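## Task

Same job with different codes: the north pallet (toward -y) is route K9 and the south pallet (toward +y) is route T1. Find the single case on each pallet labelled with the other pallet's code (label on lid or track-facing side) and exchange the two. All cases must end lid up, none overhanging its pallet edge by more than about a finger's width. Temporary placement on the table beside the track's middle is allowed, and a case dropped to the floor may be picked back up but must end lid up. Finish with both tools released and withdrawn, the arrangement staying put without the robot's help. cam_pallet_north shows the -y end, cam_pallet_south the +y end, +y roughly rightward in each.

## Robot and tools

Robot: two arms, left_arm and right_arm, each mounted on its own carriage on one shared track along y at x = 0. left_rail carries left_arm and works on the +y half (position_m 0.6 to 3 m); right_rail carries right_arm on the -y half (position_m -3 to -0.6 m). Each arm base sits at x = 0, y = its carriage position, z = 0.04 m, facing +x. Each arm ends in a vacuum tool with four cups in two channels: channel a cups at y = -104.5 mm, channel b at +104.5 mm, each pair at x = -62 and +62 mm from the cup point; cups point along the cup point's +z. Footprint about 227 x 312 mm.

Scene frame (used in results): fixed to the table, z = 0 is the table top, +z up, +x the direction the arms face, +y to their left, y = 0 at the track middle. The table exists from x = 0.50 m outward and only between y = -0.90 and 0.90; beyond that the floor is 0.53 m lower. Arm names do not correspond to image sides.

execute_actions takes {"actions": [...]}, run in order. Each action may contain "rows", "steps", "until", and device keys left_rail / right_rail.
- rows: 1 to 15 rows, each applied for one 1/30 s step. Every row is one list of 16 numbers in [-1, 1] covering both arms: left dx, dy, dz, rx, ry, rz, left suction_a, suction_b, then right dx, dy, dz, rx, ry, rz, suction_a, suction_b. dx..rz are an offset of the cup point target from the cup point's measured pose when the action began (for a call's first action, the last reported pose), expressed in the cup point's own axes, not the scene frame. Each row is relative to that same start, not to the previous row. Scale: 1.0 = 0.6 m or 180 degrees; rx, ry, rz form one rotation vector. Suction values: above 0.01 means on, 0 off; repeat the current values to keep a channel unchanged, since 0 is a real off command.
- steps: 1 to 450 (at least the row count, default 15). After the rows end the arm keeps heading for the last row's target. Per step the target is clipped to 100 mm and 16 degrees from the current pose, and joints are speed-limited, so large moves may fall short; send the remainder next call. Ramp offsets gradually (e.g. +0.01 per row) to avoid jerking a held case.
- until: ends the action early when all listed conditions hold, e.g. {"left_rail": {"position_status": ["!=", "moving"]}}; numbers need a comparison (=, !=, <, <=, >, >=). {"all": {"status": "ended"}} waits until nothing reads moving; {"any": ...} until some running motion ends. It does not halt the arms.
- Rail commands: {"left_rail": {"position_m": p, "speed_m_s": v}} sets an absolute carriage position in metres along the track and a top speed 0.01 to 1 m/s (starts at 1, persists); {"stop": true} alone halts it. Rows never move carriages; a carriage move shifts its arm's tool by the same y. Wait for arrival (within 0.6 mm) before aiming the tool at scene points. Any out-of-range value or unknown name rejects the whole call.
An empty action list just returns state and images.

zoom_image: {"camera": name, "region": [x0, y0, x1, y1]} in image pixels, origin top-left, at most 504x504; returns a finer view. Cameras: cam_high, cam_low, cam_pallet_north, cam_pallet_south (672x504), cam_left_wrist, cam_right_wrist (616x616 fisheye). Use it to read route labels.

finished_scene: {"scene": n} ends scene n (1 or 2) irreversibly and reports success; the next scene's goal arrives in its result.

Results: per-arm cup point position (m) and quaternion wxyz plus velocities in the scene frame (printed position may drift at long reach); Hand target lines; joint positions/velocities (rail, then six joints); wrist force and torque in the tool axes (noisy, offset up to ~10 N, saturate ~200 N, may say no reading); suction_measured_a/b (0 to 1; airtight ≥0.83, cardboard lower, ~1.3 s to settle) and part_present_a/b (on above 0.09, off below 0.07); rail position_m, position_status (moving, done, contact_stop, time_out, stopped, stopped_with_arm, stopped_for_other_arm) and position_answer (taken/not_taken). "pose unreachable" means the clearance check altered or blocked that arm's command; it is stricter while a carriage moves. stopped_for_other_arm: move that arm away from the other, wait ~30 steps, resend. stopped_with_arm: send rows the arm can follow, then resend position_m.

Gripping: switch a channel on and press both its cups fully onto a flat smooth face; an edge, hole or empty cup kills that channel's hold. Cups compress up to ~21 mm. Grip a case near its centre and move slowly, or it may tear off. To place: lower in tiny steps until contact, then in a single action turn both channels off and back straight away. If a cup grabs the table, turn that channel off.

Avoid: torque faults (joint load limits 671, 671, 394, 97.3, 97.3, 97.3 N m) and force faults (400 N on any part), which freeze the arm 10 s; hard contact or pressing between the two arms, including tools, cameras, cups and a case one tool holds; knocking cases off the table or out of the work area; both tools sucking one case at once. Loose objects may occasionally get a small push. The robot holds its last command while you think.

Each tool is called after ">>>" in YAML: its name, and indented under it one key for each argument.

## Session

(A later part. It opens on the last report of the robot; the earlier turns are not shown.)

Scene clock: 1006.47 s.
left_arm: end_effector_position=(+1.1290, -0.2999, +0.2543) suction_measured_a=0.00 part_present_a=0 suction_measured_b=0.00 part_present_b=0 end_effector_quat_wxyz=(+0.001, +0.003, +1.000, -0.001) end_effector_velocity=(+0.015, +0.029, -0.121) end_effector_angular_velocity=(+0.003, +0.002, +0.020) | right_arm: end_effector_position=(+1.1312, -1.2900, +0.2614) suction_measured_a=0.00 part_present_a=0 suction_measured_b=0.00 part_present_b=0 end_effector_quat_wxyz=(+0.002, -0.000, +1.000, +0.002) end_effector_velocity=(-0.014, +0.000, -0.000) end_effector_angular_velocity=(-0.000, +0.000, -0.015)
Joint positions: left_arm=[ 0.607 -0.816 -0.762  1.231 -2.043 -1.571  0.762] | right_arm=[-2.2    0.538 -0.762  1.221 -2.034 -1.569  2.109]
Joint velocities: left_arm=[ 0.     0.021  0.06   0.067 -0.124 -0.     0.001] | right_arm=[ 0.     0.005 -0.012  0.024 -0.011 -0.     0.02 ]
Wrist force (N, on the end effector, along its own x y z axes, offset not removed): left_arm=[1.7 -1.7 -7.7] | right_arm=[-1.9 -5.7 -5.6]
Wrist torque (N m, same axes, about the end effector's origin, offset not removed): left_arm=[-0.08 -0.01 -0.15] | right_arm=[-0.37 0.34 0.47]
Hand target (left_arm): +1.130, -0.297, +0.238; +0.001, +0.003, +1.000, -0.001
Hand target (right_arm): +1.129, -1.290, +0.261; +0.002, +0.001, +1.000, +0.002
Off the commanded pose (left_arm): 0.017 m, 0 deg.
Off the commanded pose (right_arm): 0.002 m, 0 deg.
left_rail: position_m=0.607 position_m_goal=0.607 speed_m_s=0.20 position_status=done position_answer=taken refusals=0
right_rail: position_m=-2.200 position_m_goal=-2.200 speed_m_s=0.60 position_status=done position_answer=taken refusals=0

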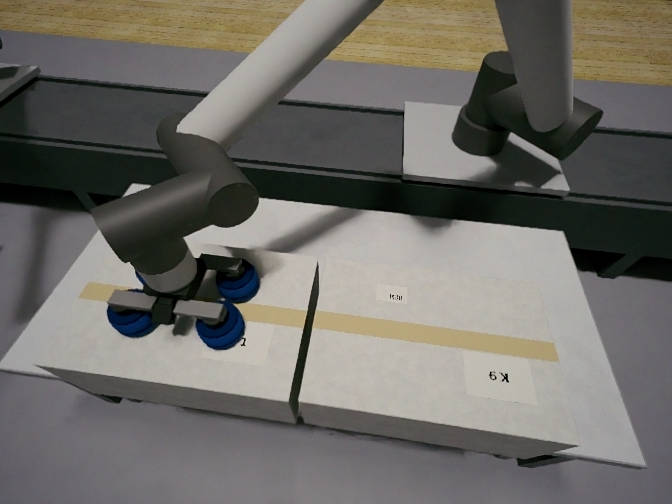

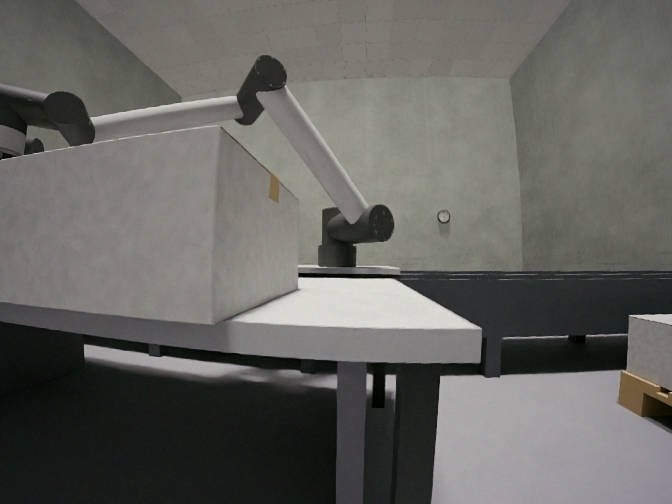

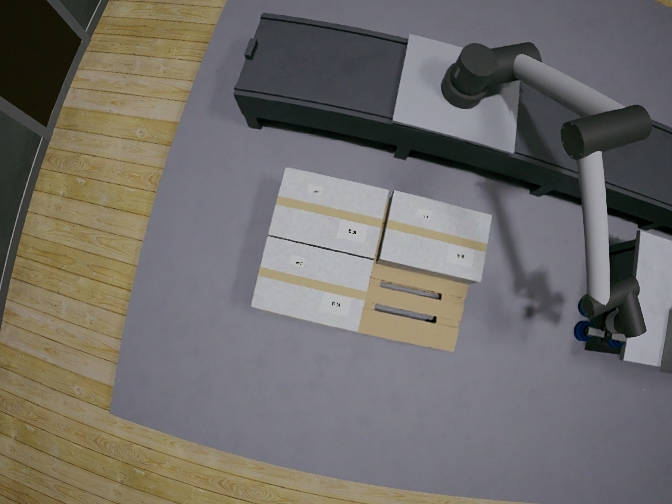

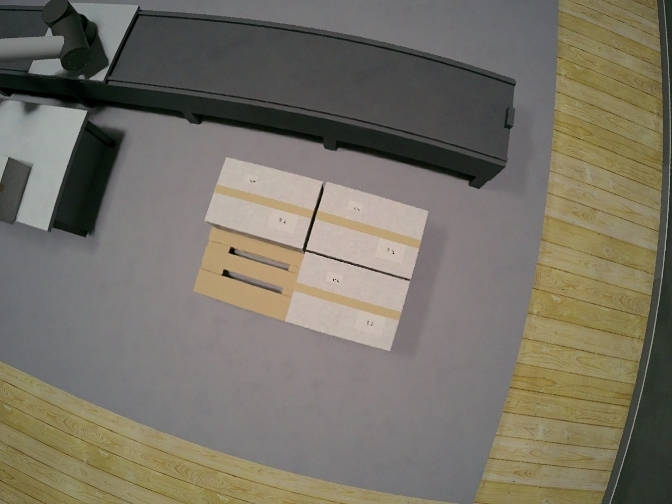

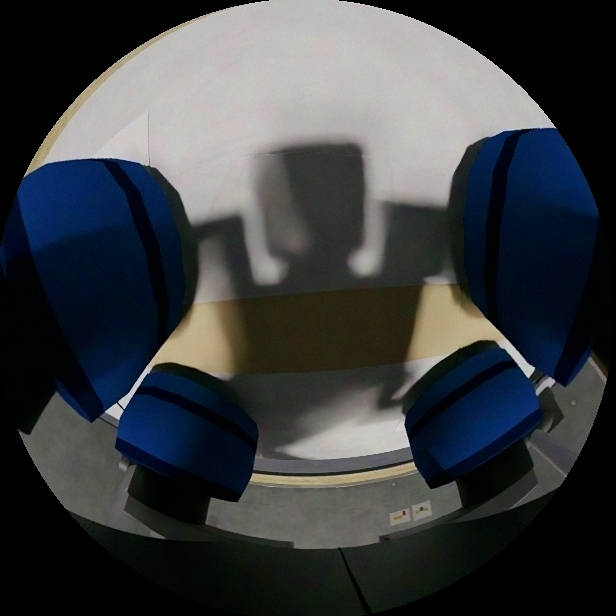

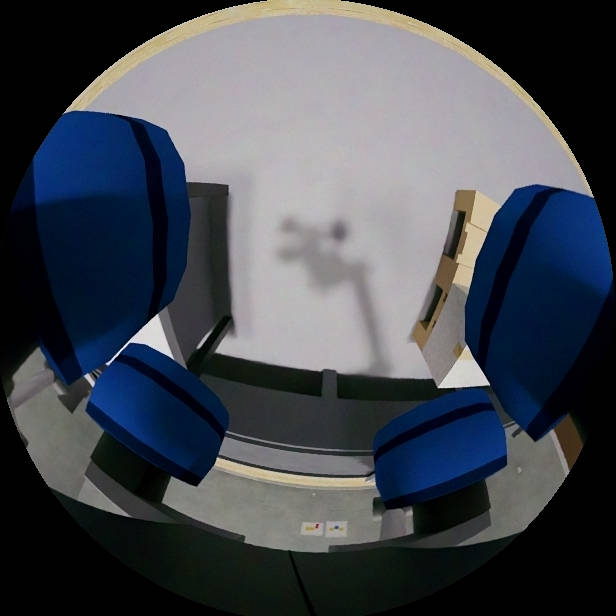

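>>> execute_actions:
  actions: []

Scene clock: 1013.60 s.
left_arm: end_effector_position=(+1.1303, -0.2970, +0.2382) suction_measured_a=0.95 part_present_a=1 suction_measured_b=0.95 part_present_b=1 end_effector_quat_wxyz=(+0.001, +0.003, +1.000, -0.001) end_effector_velocity=(-0.000, +0.000, -0.000) end_effector_angular_velocity=(+0.000, +0.000, +0.000) | right_arm: end_effector_position=(+1.1294, -1.2900, +0.2615) suction_measured_a=0.00 part_present_a=0 suction_measured_b=0.00 part_present_b=0 end_effector_quat_wxyz=(+0.002, +0.001, +1.000, +0.002) end_effector_velocity=(+0.000, -0.000, -0.000) end_effector_angular_velocity=(+0.000, +0.000, -0.000)
Joint positions: left_arm=[ 0.607 -0.814 -0.753  1.239 -2.059 -1.571  0.762] | right_arm=[-2.2    0.539 -0.764  1.224 -2.036 -1.569  2.112]
Joint velocities: left_arm=[ 0.  0.  0. -0.  0. -0. -0.] | right_arm=[ 0. -0.  0. -0. -0.  0. -0.]
Wrist force (N, on the end effector, along its own x y z axes, offset not removed): left_arm=[3.8 -4.9 -3.9] | right_arm=[0.3 -3.8 -7.5]
Wrist torque (N m, same axes, about the end effector's origin, offset not removed): left_arm=[5.70 -0.82 0.00] | right_arm=[-0.12 0.08 0.34]
Hand target (left_arm): +1.130, -0.297, +0.238; +0.001, +0.003, +1.000, -0.001
Hand target (right_arm): +1.129, -1.290, +0.261; +0.002, +0.001, +1.000, +0.002
Off the commanded pose (left_arm): 0.000 m, 0 deg.
Off the commanded pose (right_arm): 0.000 m, 0 deg.
left_rail: position_m=0.607 position_m_goal=0.607 speed_m_s=0.20 position_status=done position_answer=taken refusals=0
right_rail: position_m=-2.200 position_m_goal=-2.200 speed_m_s=0.60 position_status=done position_answer=taken refusals=0

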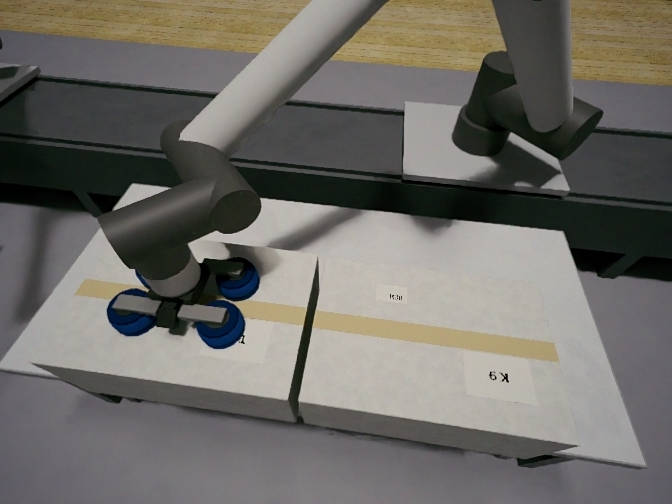

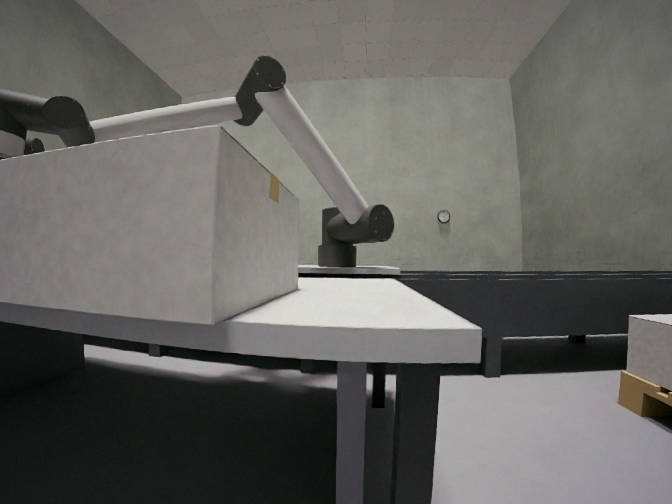

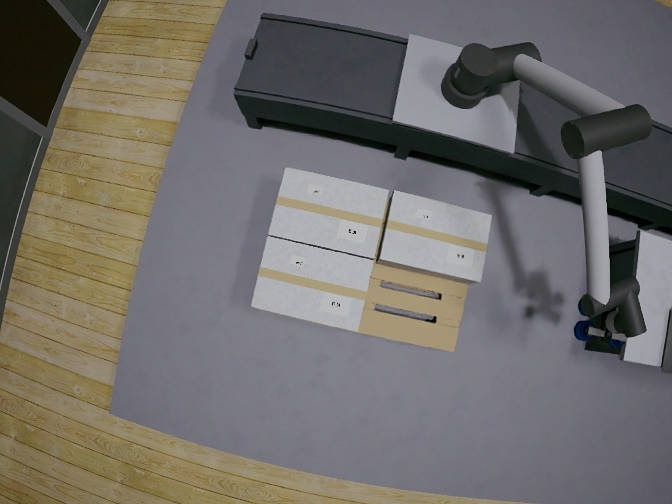

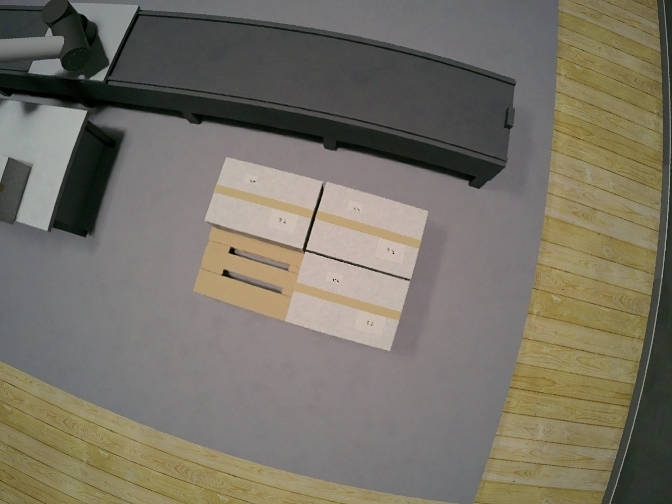

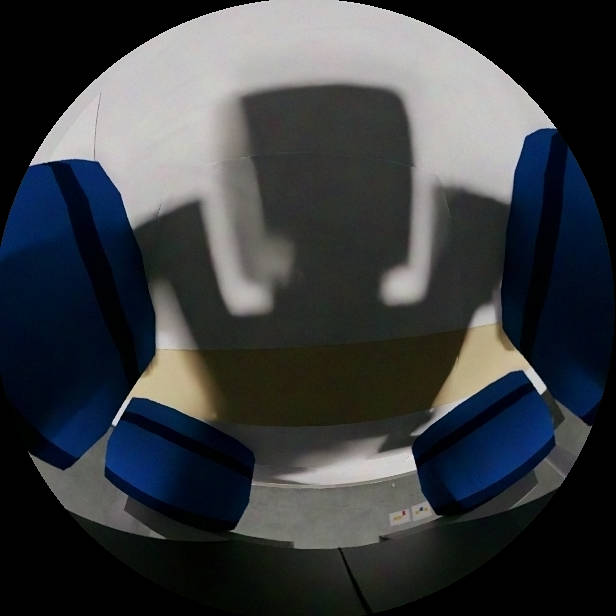

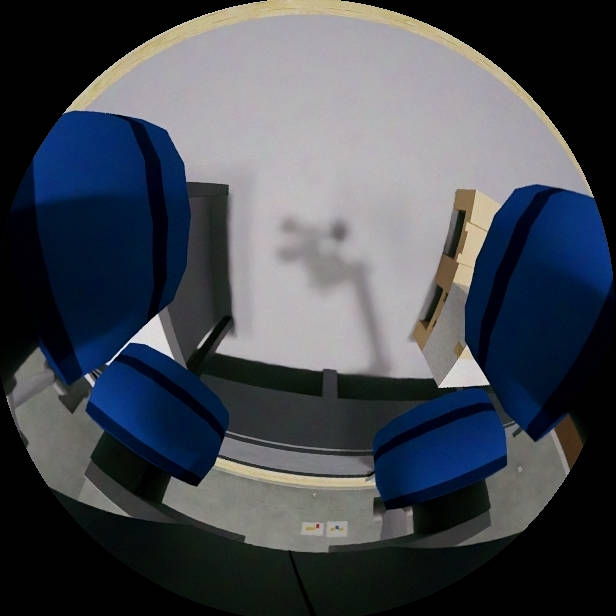

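>>> execute_actions:
  actions:
    - {"rows": [ [0,0,-0.0033,0,0,0,1,1, 0,0,0,0,0,0,0,0], [0,0,-0.0117,0,0,0,1,1, 0,0,0,0,0,0,0,0], [0,-0.001,-0.0267,0,0,0,1,1, 0,0,0,0,0,0,0,0], [0,-0.002,-0.0483,0,0,0,1,1, 0,0,0,0,0,0,0,0], [0,-0.003,-0.0767,0,0,0,1,1, 0,0,0,0,0,0,0,0], [0,-0.004,-0.11,0,0,0,1,1, 0,0,0,0,0,0,0,0], [0,-0.005,-0.145,0,0,0,1,1, 0,0,0,0,0,0,0,0], [0,-0.005,-0.18,0,0,0,1,1, 0,0,0,0,0,0,0,0], [0,-0.005,-0.215,0,0,0,1,1, 0,0,0,0,0,0,0,0], [0,-0.005,-0.25,0,0,0,1,1, 0,0,0,0,0,0,0,0], [0,-0.005,-0.285,0,0,0,1,1, 0,0,0,0,0,0,0,0], [0,-0.005,-0.32,0,0,0,1,1, 0,0,0,0,0,0,0,0], [0,-0.005,-0.355,0,0,0,1,1, 0,0,0,0,0,0,0,0], [0,-0.005,-0.385,0,0,0,1,1, 0,0,0,0,0,0,0,0], [0,-0.005,-0.4067,0,0,0,1,1, 0,0,0,0,0,0,0,0] ], "steps": 15}

Scene clock: 1048.67 s.
left_arm: end_effector_position=(+1.1299, -0.2992, +0.4118) suction_measured_a=0.95 part_present_a=1 suction_measured_b=0.95 part_present_b=1 end_effector_quat_wxyz=(+0.004, +0.003, +1.000, -0.004) end_effector_velocity=(-0.006, +0.005, +0.599) end_effector_angular_velocity=(-0.014, -0.014, +0.000) | right_arm: end_effector_position=(+1.1294, -1.2900, +0.2615) suction_measured_a=0.00 part_present_a=0 suction_measured_b=0.00 part_present_b=0 end_effector_quat_wxyz=(+0.002, +0.001, +1.000, +0.002) end_effector_velocity=(+0.000, -0.000, +0.000) end_effector_angular_velocity=(+0.000, -0.000, +0.000)
Joint positions: left_arm=[ 0.607 -0.815 -0.838  1.142 -1.885 -1.571  0.761] | right_arm=[-2.2    0.539 -0.764  1.224 -2.036 -1.569  2.112]
Joint velocities: left_arm=[ 0.    -0.001 -0.245 -0.409  0.634  0.001 -0.001] | right_arm=[ 0. -0. -0.  0. -0.  0. -0.]
Wrist force (N, on the end effector, along its own x y z axes, offset not removed): left_arm=[1.2 -1.9 -10.0] | right_arm=[-2.2 -2.3 -4.4]
Wrist torque (N m, same axes, about the end effector's origin, offset not removed): left_arm=[6.00 -0.33 -0.14] | right_arm=[-0.04 0.48 0.41]
Hand target (left_arm): +1.128, -0.298, +0.481; +0.003, +0.003, +1.000, -0.003
Hand target (right_arm): +1.129, -1.290, +0.261; +0.002, +0.001, +1.000, +0.002
Off the commanded pose (left_arm): 0.070 m, 0 deg.
Off the commanded pose (right_arm): 0.000 m, 0 deg.
left_rail: position_m=0.607 position_m_goal=0.607 speed_m_s=0.20 position_status=done position_answer=taken refusals=0
right_rail: position_m=-2.200 position_m_goal=-2.200 speed_m_s=0.60 position_status=done position_answer=taken refusals=0

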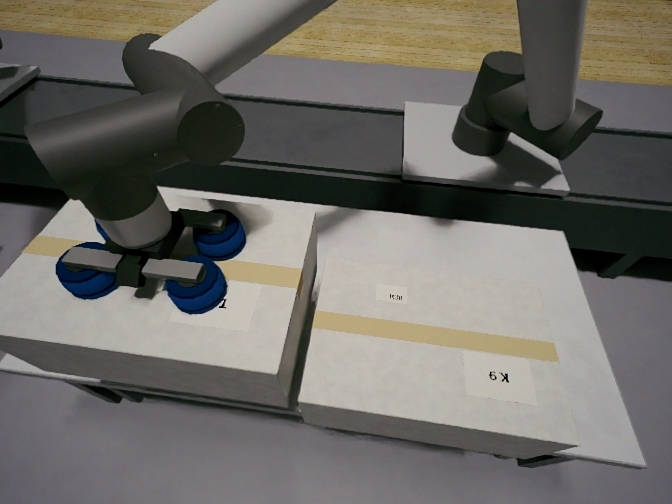

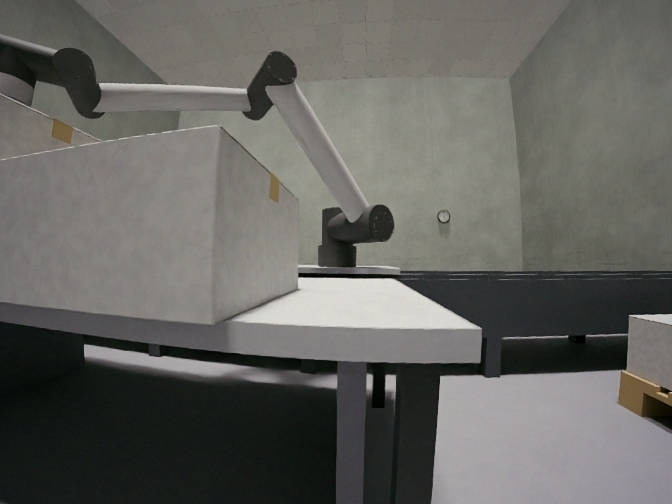

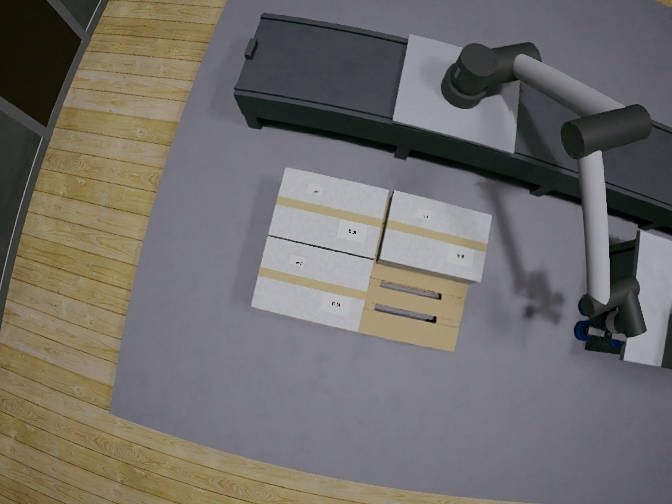

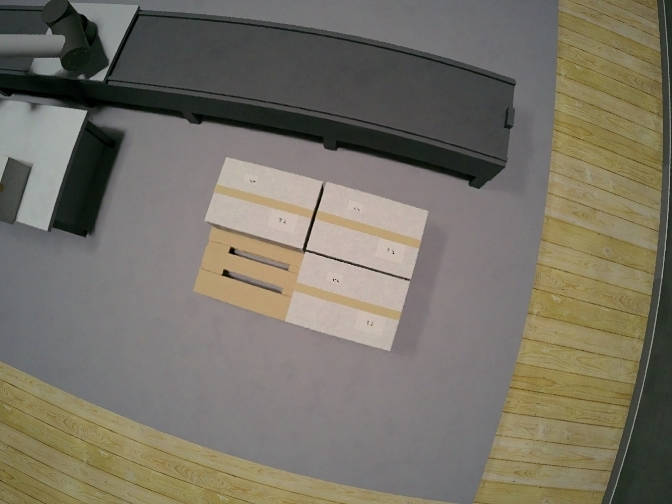

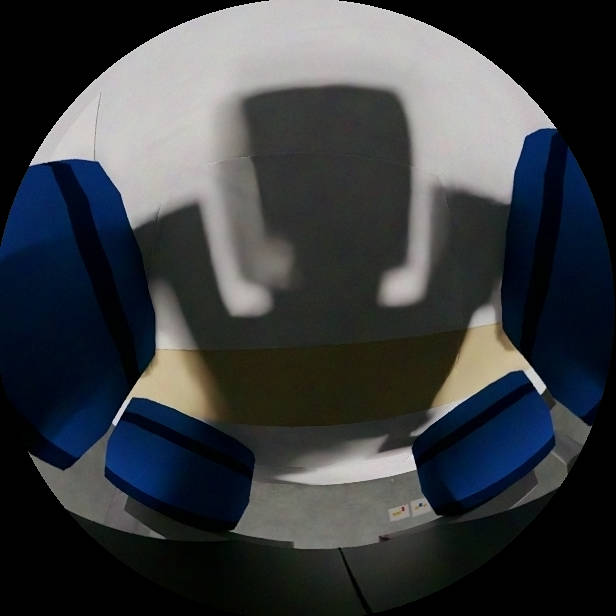

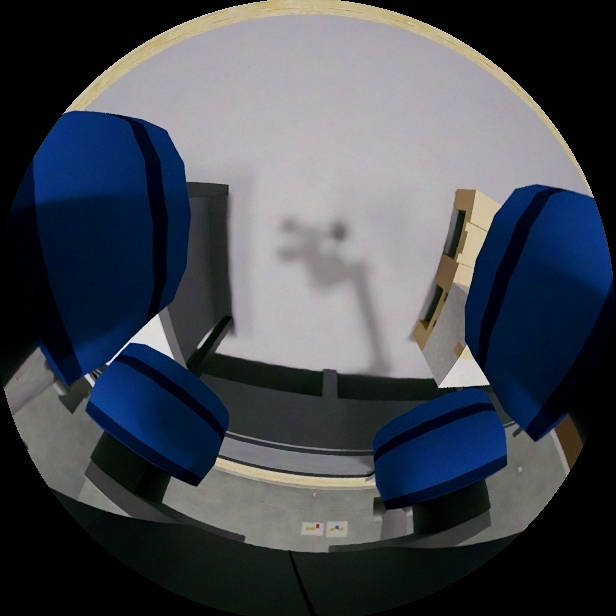

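>>> execute_actions:
  actions: []

>>> zoom_image:
  camera: "cam_high"
  region: [220, 180, 400, 440]

Scene clock: 1054.13 s.
left_arm: end_effector_position=(+1.1282, -0.2975, +0.4811) suction_measured_a=0.95 part_present_a=1 suction_measured_b=0.95 part_present_b=1 end_effector_quat_wxyz=(+0.003, +0.003, +1.000, -0.003) end_effector_velocity=(-0.000, -0.000, +0.000) end_effector_angular_velocity=(-0.000, -0.000, +0.000) | right_arm: end_effector_position=(+1.1294, -1.2900, +0.2615) suction_measured_a=0.00 part_present_a=0 suction_measured_b=0.00 part_present_b=0 end_effector_quat_wxyz=(+0.002, +0.001, +1.000, +0.002) end_effector_velocity=(-0.000, +0.000, +0.000) end_effector_angular_velocity=(+0.000, -0.000, +0.000)
Joint positions: left_arm=[ 0.607 -0.815 -0.863  1.09  -1.805 -1.571  0.761] | right_arm=[-2.2    0.539 -0.764  1.224 -2.036 -1.569  2.112]
Joint velocities: left_arm=[ 0.  0. -0.  0. -0. -0. -0.] | right_arm=[ 0.  0. -0.  0.  0. -0. -0.]
Wrist force (N, on the end effector, along its own x y z axes, offset not removed): left_arm=[4.9 -6.5 -11.4] | right_arm=[2.0 -5.6 -4.2]
Wrist torque (N m, same axes, about the end effector's origin, offset not removed): left_arm=[5.68 -0.82 -0.21] | right_arm=[-0.46 -0.13 0.42]
Hand target (left_arm): +1.128, -0.298, +0.481; +0.003, +0.003, +1.000, -0.003
Hand target (right_arm): +1.129, -1.290, +0.261; +0.002, +0.001, +1.000, +0.002
Off the commanded pose (left_arm): 0.003 m, 0 deg.
Off the commanded pose (right_arm): 0.000 m, 0 deg.
left_rail: position_m=0.607 position_m_goal=0.607 speed_m_s=0.20 position_status=done position_answer=taken refusals=0
right_rail: position_m=-2.200 position_m_goal=-2.200 speed_m_s=0.60 position_status=done position_answer=taken refusals=0

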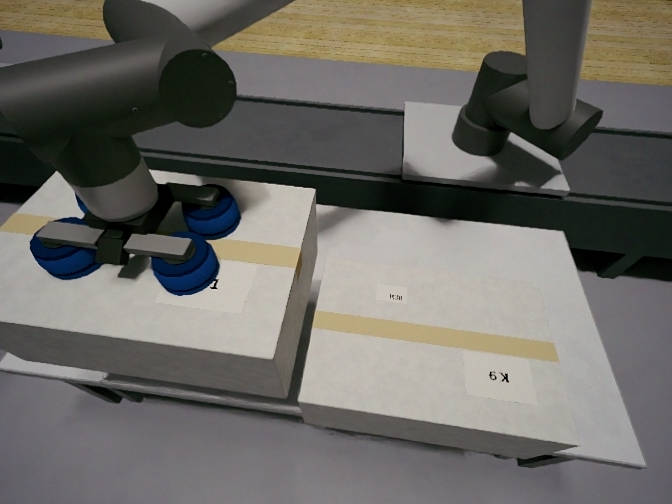

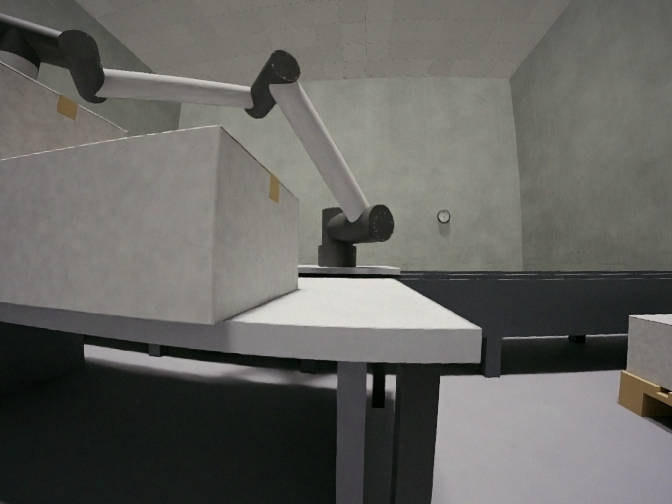

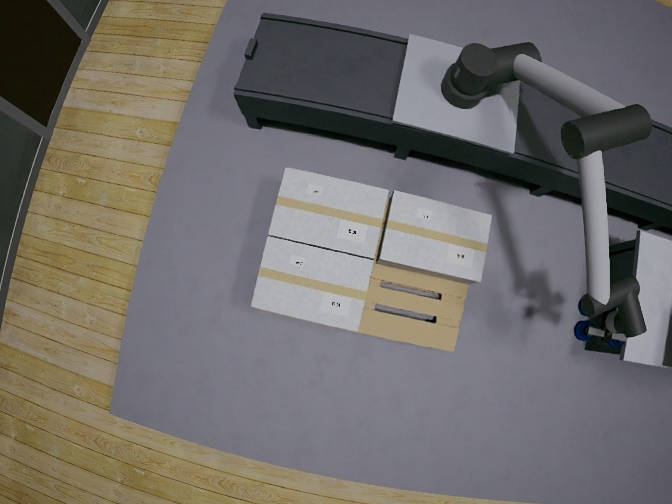

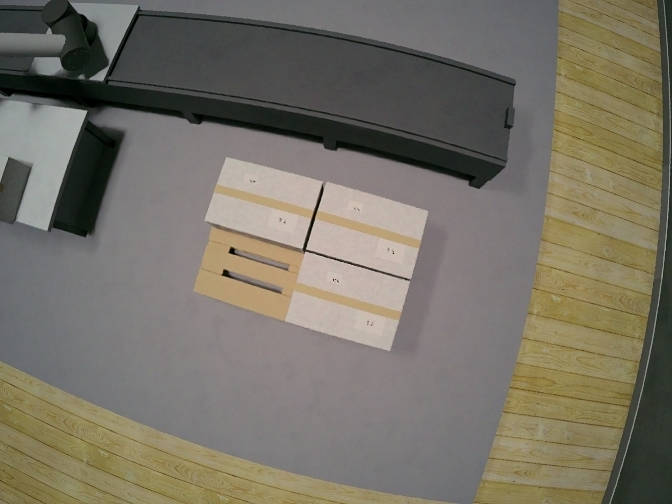

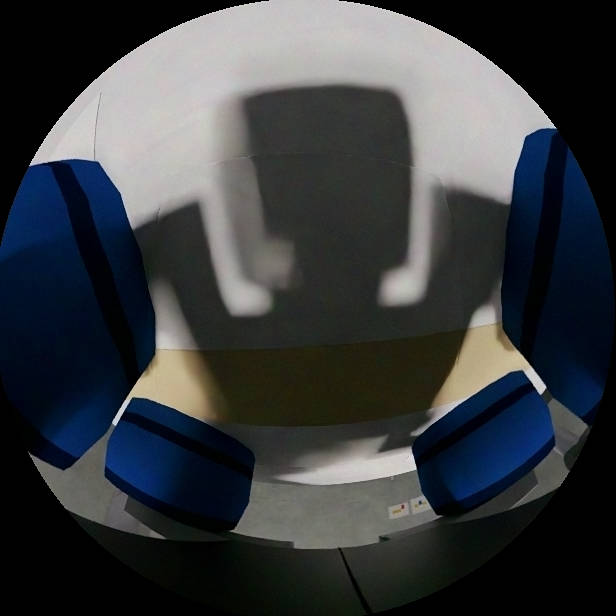

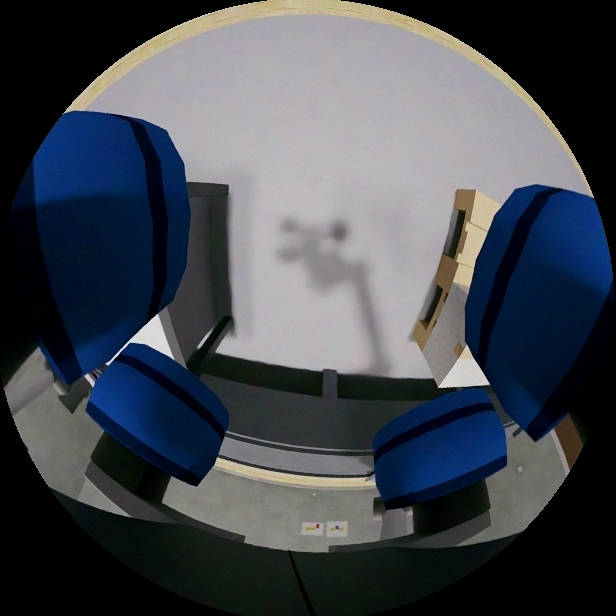

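Region (220, 180, 400, 440) of cam_high's 672x504 image, scaled by 1.938, with more detail than that image has; it fills the left 349 columns of this view, and the rest is white.

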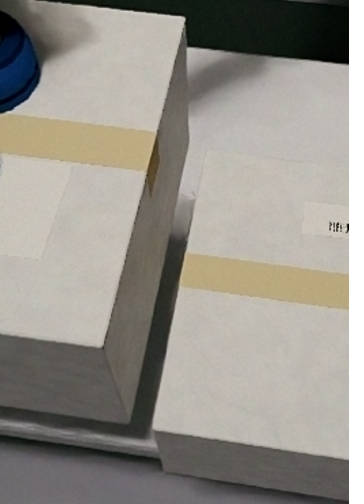

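>>> execute_actions:
  actions:
    - {"steps": 1, "left_rail": {"position_m": 2.21, "speed_m_s": 0.35}, "right_rail": {"position_m": -0.611, "speed_m_s": 0.25}}

Scene clock: 1067.63 s.
left_arm: end_effector_position=(+1.1282, -0.2975, +0.4811) suction_measured_a=0.95 part_present_a=1 suction_measured_b=0.95 part_present_b=1 end_effector_quat_wxyz=(+0.003, +0.003, +1.000, -0.003) end_effector_velocity=(+0.001, -0.001, +0.002) end_effector_angular_velocity=(-0.001, -0.001, +0.000) | right_arm: end_effector_position=(+1.1294, -1.2900, +0.2615) suction_measured_a=0.00 part_present_a=0 suction_measured_b=0.00 part_present_b=0 end_effector_quat_wxyz=(+0.002, +0.001, +1.000, +0.002) end_effector_velocity=(-0.000, +0.000, -0.000) end_effector_angular_velocity=(-0.000, +0.000, -0.000)
Joint positions: left_arm=[ 0.607 -0.815 -0.863  1.09  -1.805 -1.571  0.761] | right_arm=[-2.2    0.539 -0.764  1.224 -2.036 -1.569  2.112]
Joint velocities: left_arm=[ 0.    -0.    -0.    -0.002  0.001 -0.    -0.   ] | right_arm=[ 0.  0. -0.  0. -0. -0.  0.]
Wrist force (N, on the end effector, along its own x y z axes, offset not removed): left_arm=[0.2 -3.4 -7.2] | right_arm=[-2.5 -4.9 -3.8]
Wrist torque (N m, same axes, about the end effector's origin, offset not removed): left_arm=[5.92 -0.43 -0.21] | right_arm=[-0.25 0.42 0.43]
Hand target (left_arm): +1.130, -0.297, +0.482; +0.001, +0.003, +1.000, -0.001
Hand target (right_arm): +1.129, -1.288, +0.261; +0.002, +0.001, +1.000, +0.002
Off the commanded pose (left_arm): 0.003 m, 0 deg.
Off the commanded pose (right_arm): 0.000 m, 0 deg.
left_rail: position_m=0.607 position_m_goal=2.210 speed_m_s=0.35 position_status=moving position_answer=taken refusals=0
right_rail: position_m=-2.200 position_m_goal=-0.611 speed_m_s=0.25 position_status=moving position_answer=taken refusals=0

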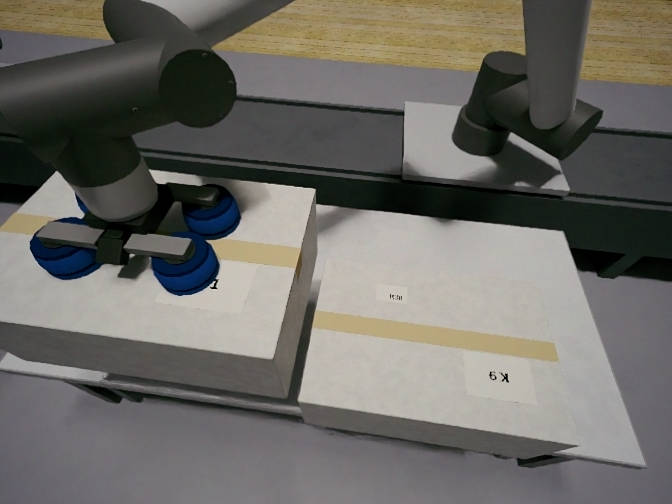

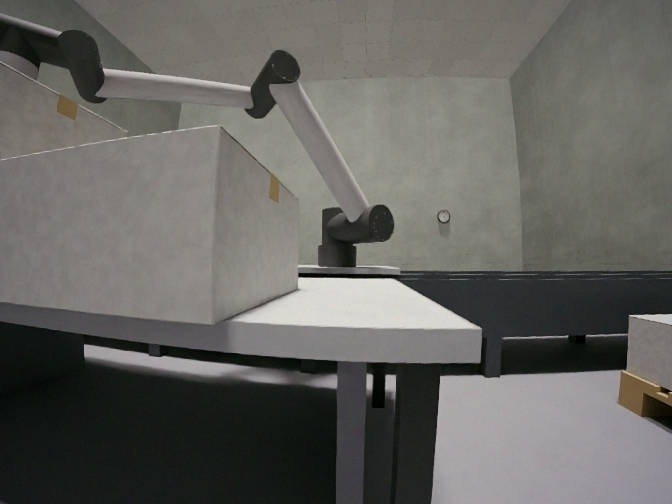

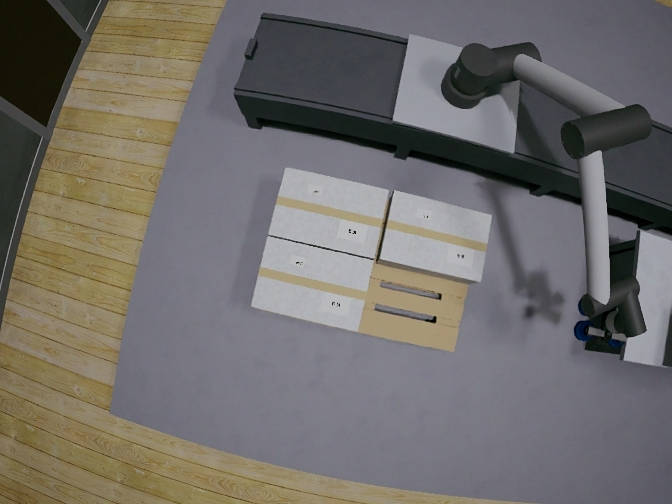

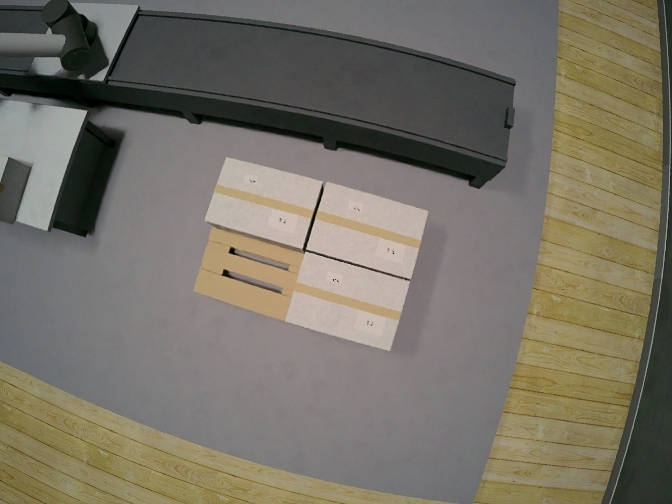

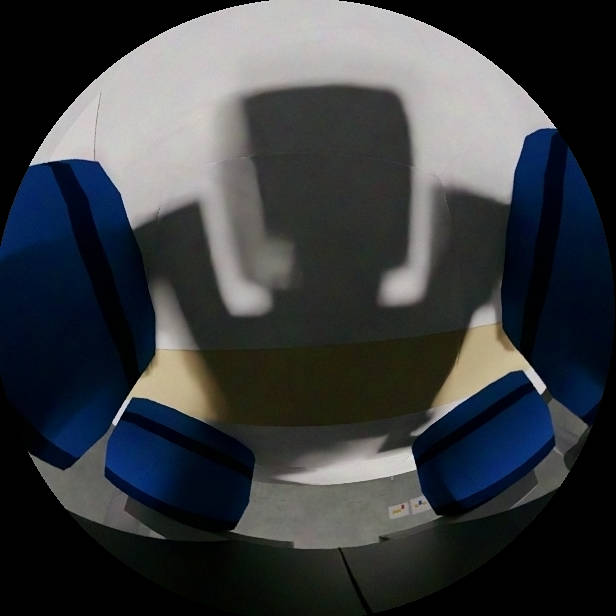

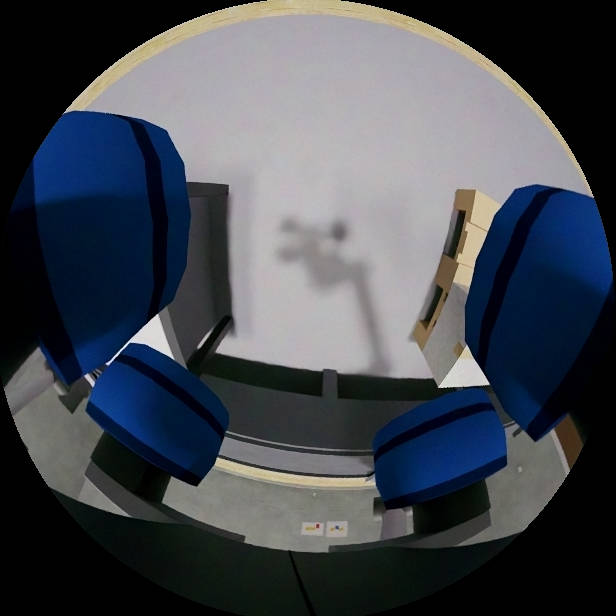

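>>> execute_actions:
  actions: []

>>> zoom_image:
  camera: "cam_right_wrist"
  region: [80, 40, 330, 290]

>>> zoom_image:
  camera: "cam_right_wrist"
  region: [170, 270, 270, 380]

>>> zoom_image:
  camera: "cam_right_wrist"
  region: [370, 290, 470, 400]

Scene clock: 1080.13 s.
left_arm: end_effector_position=(+1.1298, +1.3036, +0.4821) suction_measured_a=0.95 part_present_a=1 suction_measured_b=0.95 part_present_b=1 end_effector_quat_wxyz=(+0.001, +0.003, +1.000, -0.001) end_effector_velocity=(-0.000, +0.000, -0.000) end_effector_angular_velocity=(+0.000, +0.000, +0.000) | right_arm: end_effector_position=(+1.1294, +0.2992, +0.2615) suction_measured_a=0.00 part_present_a=0 suction_measured_b=0.00 part_present_b=0 end_effector_quat_wxyz=(+0.002, +0.001, +1.000, +0.002) end_effector_velocity=(-0.000, -0.000, -0.000) end_effector_angular_velocity=(-0.000, +0.000, +0.000)
Joint positions: left_arm=[ 2.21  -0.815 -0.859  1.078 -1.793 -1.571  0.761] | right_arm=[-0.611  0.539 -0.764  1.224 -2.036 -1.569  2.112]
Joint velocities: left_arm=[ 0. -0.  0. -0.  0. -0. -0.] | right_arm=[ 0.  0. -0.  0. -0. -0.  0.]
Wrist force (N, on the end effector, along its own x y z axes, offset not removed): left_arm=[1.2 -0.8 -9.3] | right_arm=[-1.2 -4.8 -6.1]
Wrist torque (N m, same axes, about the end effector's origin, offset not removed): left_arm=[6.37 -0.38 -0.06] | right_arm=[-0.38 0.37 0.42]
Hand target (left_arm): +1.130, +1.303, +0.482; +0.001, +0.003, +1.000, -0.001
Hand target (right_arm): +1.129, +0.299, +0.261; +0.002, +0.001, +1.000, +0.002
Off the commanded pose (left_arm): 0.000 m, 0 deg.
Off the commanded pose (right_arm): 0.000 m, 0 deg.
left_rail: position_m=2.210 position_m_goal=2.210 speed_m_s=0.35 position_status=done position_answer=taken refusals=0
right_rail: position_m=-0.611 position_m_goal=-0.611 speed_m_s=0.25 position_status=done position_answer=taken refusals=0

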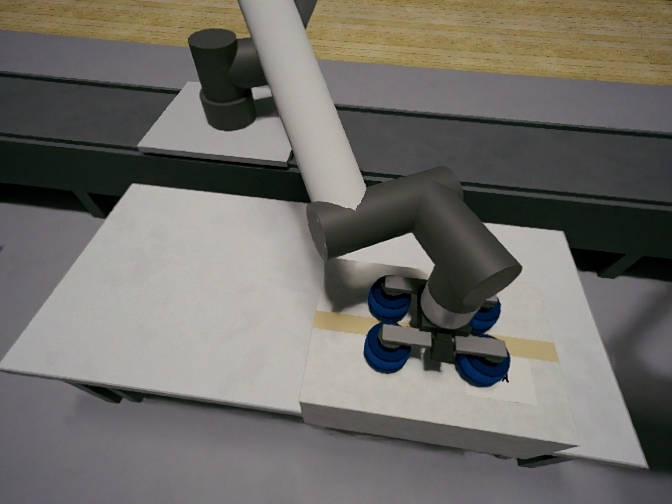

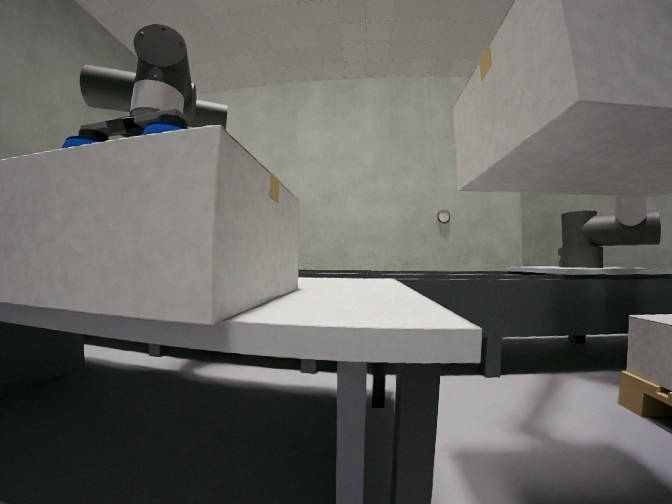

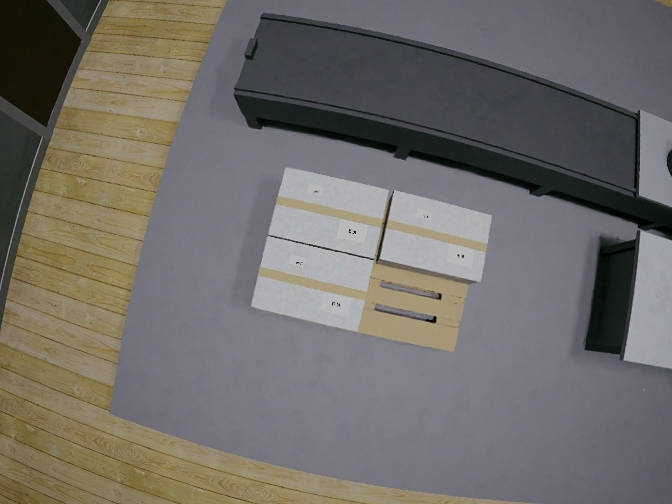

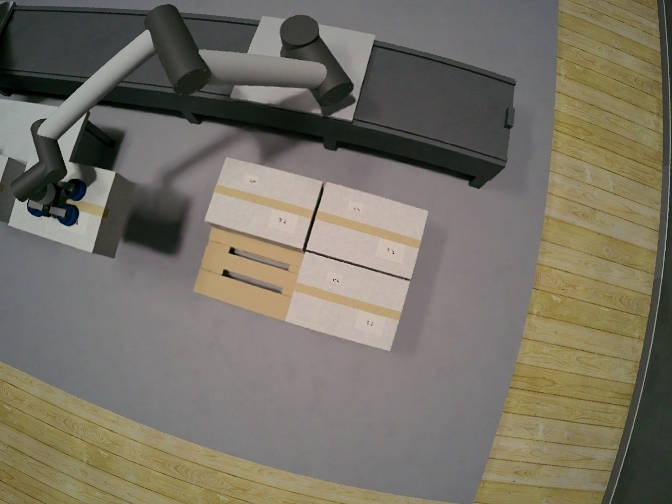

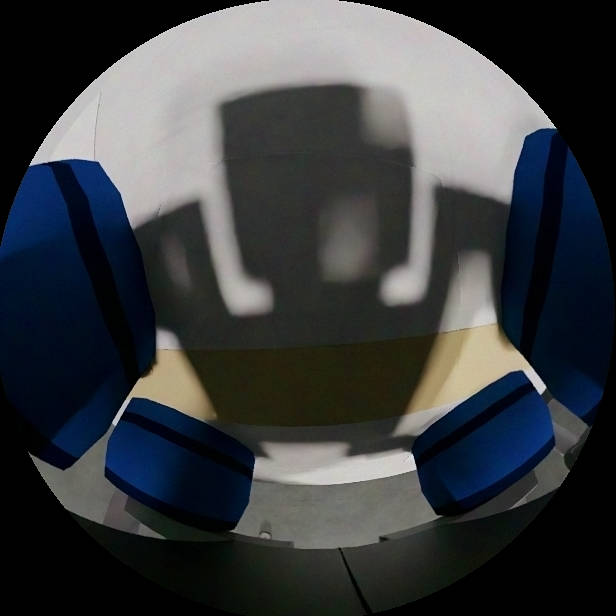

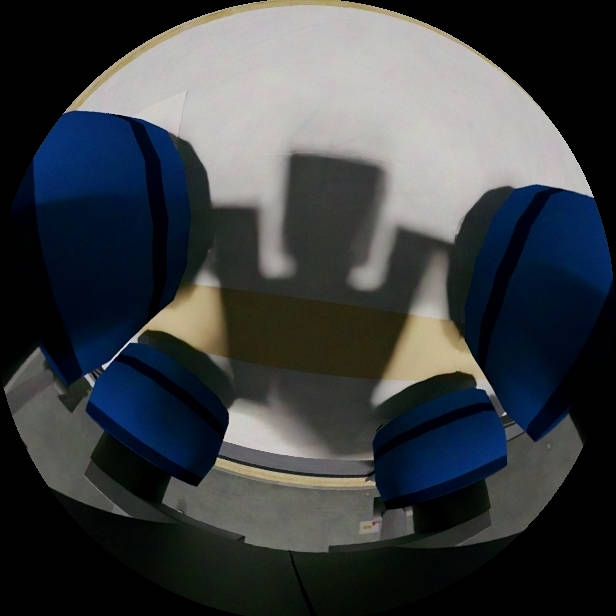

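Region (80, 40, 330, 290) of cam_right_wrist's 616x616 image, scaled by 2.016, with more detail than that image has.

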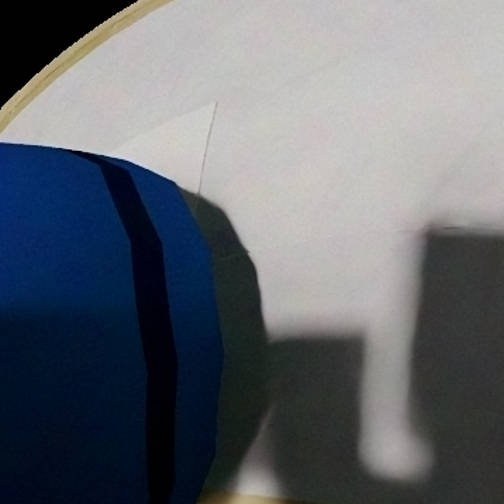

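Region (170, 270, 270, 380) of cam_right_wrist's 616x616 image, scaled by 4.582, with more detail than that image has; it fills the left 458 columns of this view, and the rest is white.

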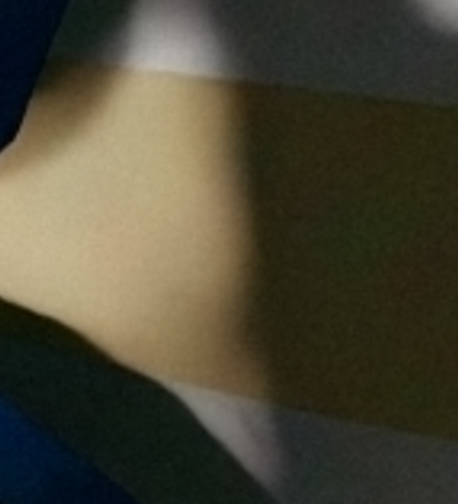

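Region (370, 290, 470, 400) of cam_right_wrist's 616x616 image, scaled by 4.582, with more detail than that image has; it fills the left 458 columns of this view, and the rest is white.

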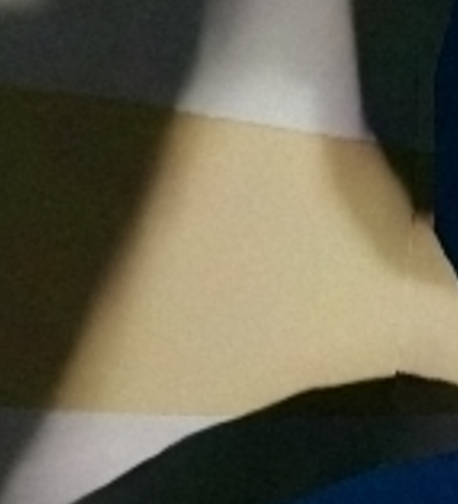

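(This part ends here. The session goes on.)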